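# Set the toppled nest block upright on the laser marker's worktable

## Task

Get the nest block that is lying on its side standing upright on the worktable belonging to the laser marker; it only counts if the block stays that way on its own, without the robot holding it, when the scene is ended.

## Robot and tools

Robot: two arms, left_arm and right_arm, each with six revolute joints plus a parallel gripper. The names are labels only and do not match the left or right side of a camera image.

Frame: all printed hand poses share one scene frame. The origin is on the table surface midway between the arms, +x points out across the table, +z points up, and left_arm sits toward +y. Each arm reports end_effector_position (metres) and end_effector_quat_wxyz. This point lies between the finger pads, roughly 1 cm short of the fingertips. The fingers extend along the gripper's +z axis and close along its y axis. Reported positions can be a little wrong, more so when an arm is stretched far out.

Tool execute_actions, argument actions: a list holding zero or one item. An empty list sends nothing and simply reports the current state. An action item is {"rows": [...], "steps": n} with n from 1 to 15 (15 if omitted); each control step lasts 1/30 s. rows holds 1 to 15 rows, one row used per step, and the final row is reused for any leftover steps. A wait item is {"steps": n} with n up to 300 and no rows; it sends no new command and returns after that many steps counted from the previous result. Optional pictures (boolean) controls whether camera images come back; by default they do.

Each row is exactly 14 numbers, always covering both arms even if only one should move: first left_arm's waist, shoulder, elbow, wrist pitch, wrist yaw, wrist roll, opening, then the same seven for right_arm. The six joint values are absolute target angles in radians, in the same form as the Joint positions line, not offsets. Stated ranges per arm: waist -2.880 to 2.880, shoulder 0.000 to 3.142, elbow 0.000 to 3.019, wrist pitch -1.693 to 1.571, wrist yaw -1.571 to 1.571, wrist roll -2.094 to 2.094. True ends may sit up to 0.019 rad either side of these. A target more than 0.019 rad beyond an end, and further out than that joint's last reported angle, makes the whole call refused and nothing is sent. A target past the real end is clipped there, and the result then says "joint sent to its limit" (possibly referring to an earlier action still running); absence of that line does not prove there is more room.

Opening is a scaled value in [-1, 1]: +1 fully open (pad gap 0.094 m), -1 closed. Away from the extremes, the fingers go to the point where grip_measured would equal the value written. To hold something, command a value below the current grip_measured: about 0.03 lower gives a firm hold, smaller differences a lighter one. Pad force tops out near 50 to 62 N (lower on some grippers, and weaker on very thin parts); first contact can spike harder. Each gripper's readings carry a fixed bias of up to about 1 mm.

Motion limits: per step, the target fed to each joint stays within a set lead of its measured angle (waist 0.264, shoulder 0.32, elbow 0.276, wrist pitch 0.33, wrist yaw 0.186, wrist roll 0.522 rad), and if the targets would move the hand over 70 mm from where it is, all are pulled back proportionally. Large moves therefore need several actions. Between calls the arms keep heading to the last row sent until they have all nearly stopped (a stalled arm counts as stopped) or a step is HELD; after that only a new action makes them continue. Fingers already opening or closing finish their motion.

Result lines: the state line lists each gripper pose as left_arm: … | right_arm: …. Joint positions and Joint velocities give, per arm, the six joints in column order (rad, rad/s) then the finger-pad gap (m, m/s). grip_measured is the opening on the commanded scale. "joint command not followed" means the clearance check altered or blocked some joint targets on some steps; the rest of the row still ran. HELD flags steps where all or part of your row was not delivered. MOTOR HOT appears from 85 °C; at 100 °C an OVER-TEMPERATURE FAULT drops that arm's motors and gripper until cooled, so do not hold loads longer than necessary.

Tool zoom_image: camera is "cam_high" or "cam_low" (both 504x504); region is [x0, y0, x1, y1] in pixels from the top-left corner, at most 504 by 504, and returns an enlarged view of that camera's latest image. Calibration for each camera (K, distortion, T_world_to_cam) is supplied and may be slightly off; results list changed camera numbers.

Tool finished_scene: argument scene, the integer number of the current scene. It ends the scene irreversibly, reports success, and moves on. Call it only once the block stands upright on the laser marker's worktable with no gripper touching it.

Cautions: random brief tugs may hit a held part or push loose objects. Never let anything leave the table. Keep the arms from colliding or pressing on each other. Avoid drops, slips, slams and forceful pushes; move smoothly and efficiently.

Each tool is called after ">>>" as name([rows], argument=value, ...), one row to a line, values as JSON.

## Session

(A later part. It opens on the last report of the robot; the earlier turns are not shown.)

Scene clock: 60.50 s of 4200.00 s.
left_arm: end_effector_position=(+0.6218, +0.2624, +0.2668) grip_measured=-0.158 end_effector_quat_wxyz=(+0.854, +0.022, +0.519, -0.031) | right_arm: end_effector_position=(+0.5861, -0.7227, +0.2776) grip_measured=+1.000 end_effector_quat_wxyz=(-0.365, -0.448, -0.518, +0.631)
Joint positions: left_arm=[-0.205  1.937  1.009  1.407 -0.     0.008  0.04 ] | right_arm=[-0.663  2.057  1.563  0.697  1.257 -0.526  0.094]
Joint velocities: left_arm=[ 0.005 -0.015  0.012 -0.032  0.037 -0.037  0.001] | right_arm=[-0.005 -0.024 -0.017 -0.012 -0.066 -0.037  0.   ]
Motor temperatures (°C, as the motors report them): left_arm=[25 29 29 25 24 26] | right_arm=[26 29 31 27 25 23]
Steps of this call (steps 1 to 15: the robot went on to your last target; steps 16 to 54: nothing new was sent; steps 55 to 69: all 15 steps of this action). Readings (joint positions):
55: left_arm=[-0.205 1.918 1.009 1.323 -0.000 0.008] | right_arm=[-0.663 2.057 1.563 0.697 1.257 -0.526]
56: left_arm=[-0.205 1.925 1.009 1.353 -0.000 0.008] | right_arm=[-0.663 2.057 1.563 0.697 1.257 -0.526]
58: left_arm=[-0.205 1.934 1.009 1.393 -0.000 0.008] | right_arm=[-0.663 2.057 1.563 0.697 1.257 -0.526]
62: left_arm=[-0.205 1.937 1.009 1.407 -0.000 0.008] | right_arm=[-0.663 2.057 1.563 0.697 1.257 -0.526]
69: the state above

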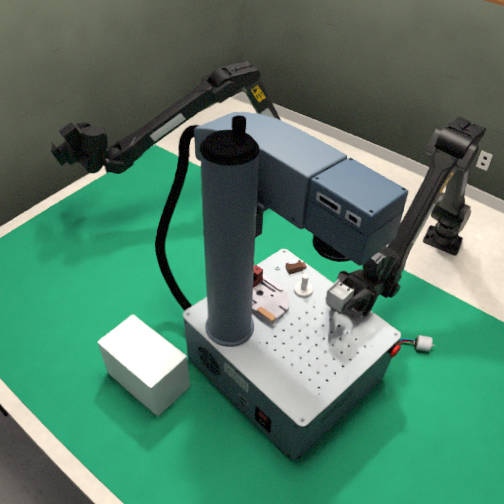

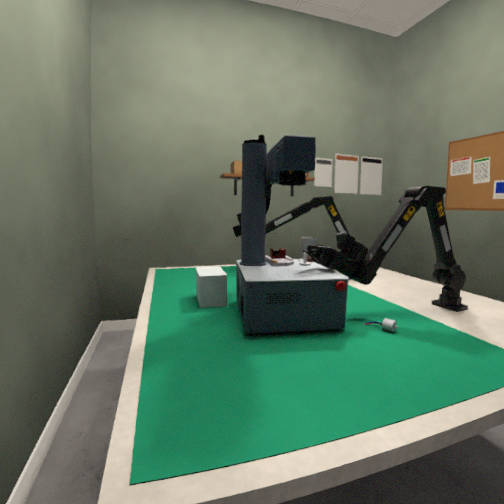

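>>> execute_actions([
  {"rows":[[-0.2,1.937,1.009,1.27,0,0,-0.19,-0.663,2.057,1.563,0.697,1.257,-0.526,1]]},
], pictures=false)

>>> execute_actions([
  {"rows":[[-0.2,1.937,1.009,1.27,0,0,0.6,-0.663,2.057,1.563,0.697,1.257,-0.526,1]]},
], pictures=false)

>>> execute_actions([
  {"rows":[[-0.2,1.7,0.85,1.27,0,0,0.6,-0.663,2.057,1.563,0.697,1.257,-0.526,1]]},
], pictures=false)

>>> execute_actions([
  {"steps":15},
])

Scene clock: 66.20 s of 4200.00 s.
left_arm: end_effector_position=(+0.6297, +0.2617, +0.2588) grip_measured=-0.158 end_effector_quat_wxyz=(+0.832, +0.024, +0.554, -0.030) | right_arm: end_effector_position=(+0.5861, -0.7227, +0.2776) grip_measured=+1.000 end_effector_quat_wxyz=(-0.365, -0.448, -0.518, +0.631)
Joint positions: left_arm=[-0.205  1.913  1.009  1.301 -0.     0.006  0.04 ] | right_arm=[-0.663  2.057  1.563  0.697  1.257 -0.526  0.094]
Joint velocities: left_arm=[ 0.005 -0.015 -0.022 -0.022  0.037 -0.007 -0.001] | right_arm=[-0.015 -0.015 -0.007 -0.007  0.007 -0.007  0.   ]
Motor temperatures (°C, as the motors report them): left_arm=[25 29 29 25 24 26] | right_arm=[26 29 31 27 25 23]
Steps of this call (steps 1 to 15: the robot went on to your last target; steps 16 to 90: nothing new was sent; then 2.20 s passed at rest; steps 91 to 105: all 15 steps of this action). Readings (joint positions):
91: left_arm=[-0.205 1.935 1.009 1.394 -0.000 0.007] | right_arm=[-0.663 2.057 1.563 0.697 1.257 -0.526]
92: left_arm=[-0.205 1.926 1.009 1.361 -0.000 0.007] | right_arm=[-0.663 2.057 1.563 0.697 1.257 -0.526]
94: left_arm=[-0.205 1.917 1.009 1.319 -0.000 0.006] | right_arm=[-0.663 2.057 1.563 0.697 1.257 -0.526]
98: left_arm=[-0.205 1.913 1.009 1.302 -0.000 0.006] | right_arm=[-0.663 2.057 1.563 0.697 1.257 -0.526]
105: the state above

Scene clock: 66.70 s of 4200.00 s.
left_arm: end_effector_position=(+0.6296, +0.2617, +0.2590) grip_measured=+0.598 end_effector_quat_wxyz=(+0.832, +0.024, +0.553, -0.031) | right_arm: end_effector_position=(+0.5861, -0.7227, +0.2776) grip_measured=+1.000 end_effector_quat_wxyz=(-0.365, -0.448, -0.518, +0.631)
Joint positions: left_arm=[-0.205  1.913  1.009  1.301  0.     0.006  0.075] | right_arm=[-0.663  2.057  1.563  0.697  1.257 -0.526  0.094]
Joint velocities: left_arm=[-0.005  0.015 -0.007 -0.017 -0.066 -0.007 -0.   ] | right_arm=[-0.024  0.005 -0.007 -0.007  0.022 -0.007  0.   ]
Motor temperatures (°C, as the motors report them): left_arm=[25 29 29 25 24 26] | right_arm=[26 29 31 27 25 23]
Steps of this call (steps 1 to 15: all 15 steps of this action). Readings (joint positions):
1: left_arm=[-0.205 1.913 1.009 1.301 -0.000 0.006] | right_arm=[-0.663 2.057 1.563 0.697 1.257 -0.526]
2: left_arm=[-0.205 1.913 1.009 1.301 -0.000 0.006] | right_arm=[-0.663 2.057 1.563 0.697 1.257 -0.526]
4: left_arm=[-0.205 1.913 1.009 1.301 -0.000 0.006] | right_arm=[-0.663 2.057 1.563 0.697 1.257 -0.526]
8: left_arm=[-0.205 1.913 1.009 1.301 0.000 0.006] | right_arm=[-0.663 2.057 1.562 0.697 1.257 -0.526]
15: the state above

Scene clock: 67.20 s of 4200.00 s.
left_arm: end_effector_position=(+0.5606, +0.2671, +0.3273) grip_measured=+0.598 end_effector_quat_wxyz=(+0.848, +0.023, +0.529, -0.031) | right_arm: end_effector_position=(+0.5861, -0.7227, +0.2776) grip_measured=+1.000 end_effector_quat_wxyz=(-0.365, -0.448, -0.518, +0.631)
Joint positions: left_arm=[-0.205  1.671  0.844  1.283  0.     0.006  0.075] | right_arm=[-0.663  2.057  1.563  0.697  1.257 -0.526  0.094]
Joint velocities: left_arm=[-0.015  0.005  0.012 -0.002 -0.051 -0.022 -0.   ] | right_arm=[-0.005 -0.005 -0.027  0.007 -0.022 -0.007  0.   ]
Motor temperatures (°C, as the motors report them): left_arm=[25 29 29 25 24 26] | right_arm=[26 29 31 27 25 23]
Steps of this call (steps 1 to 15: all 15 steps of this action). Readings (joint positions):
1: left_arm=[-0.205 1.900 0.995 1.298 0.000 0.006] | right_arm=[-0.663 2.057 1.563 0.697 1.257 -0.526]
2: left_arm=[-0.205 1.872 0.954 1.288 0.000 0.006] | right_arm=[-0.663 2.057 1.563 0.697 1.257 -0.526]
4: left_arm=[-0.205 1.791 0.868 1.283 0.000 0.006] | right_arm=[-0.663 2.057 1.563 0.697 1.257 -0.526]
8: left_arm=[-0.205 1.684 0.844 1.283 0.000 0.006] | right_arm=[-0.663 2.057 1.563 0.697 1.257 -0.526]
15: the state above

Scene clock: 67.70 s of 4200.00 s.
left_arm: end_effector_position=(+0.5607, +0.2671, +0.3271) grip_measured=+0.598 end_effector_quat_wxyz=(+0.848, +0.023, +0.529, -0.031) | right_arm: end_effector_position=(+0.5861, -0.7227, +0.2776) grip_measured=+1.000 end_effector_quat_wxyz=(-0.365, -0.448, -0.518, +0.631)
Joint positions: left_arm=[-0.205  1.671  0.844  1.283  0.     0.006  0.075] | right_arm=[-0.663  2.057  1.563  0.697  1.257 -0.526  0.094]
Joint velocities: left_arm=[ 0.005  0.005 -0.037  0.002  0.022  0.081 -0.001] | right_arm=[ 0.005 -0.005 -0.007  0.002  0.007  0.051  0.   ]
Motor temperatures (°C, as the motors report them): left_arm=[25 29 29 25 24 26] | right_arm=[26 29 31 27 25 23]
Steps of this call (steps 1 to 15: the robot went on to your last target). Readings (joint positions):
1: left_arm=[-0.205 1.671 0.844 1.283 0.000 0.006] | right_arm=[-0.663 2.057 1.563 0.697 1.257 -0.526]
2: left_arm=[-0.205 1.671 0.844 1.283 0.000 0.006] | right_arm=[-0.663 2.057 1.563 0.697 1.257 -0.526]
4: left_arm=[-0.205 1.671 0.844 1.283 0.000 0.006] | right_arm=[-0.663 2.057 1.563 0.697 1.257 -0.526]
8: left_arm=[-0.205 1.671 0.844 1.283 0.000 0.006] | right_arm=[-0.663 2.057 1.563 0.697 1.257 -0.526]
15: the state above
All arms were judged still, so your last target was given up. Only a new action makes them travel on or press farther. Fingers that are still opening or closing keep moving.

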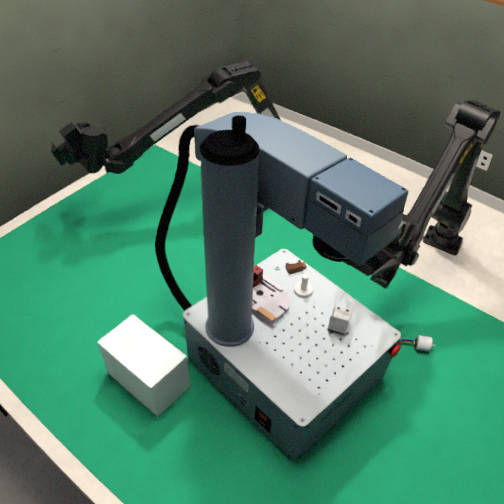

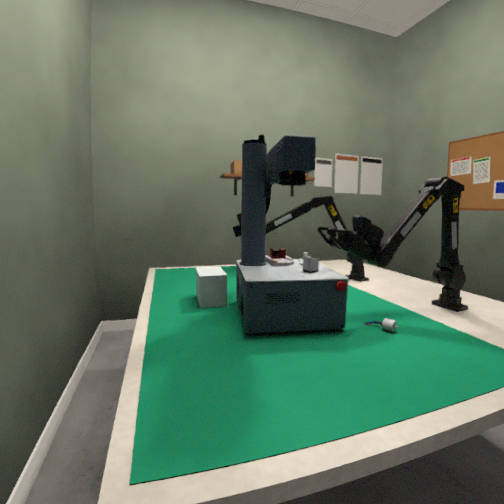

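>>> finished_scene(scene=2)

The scene is finished: the task was done.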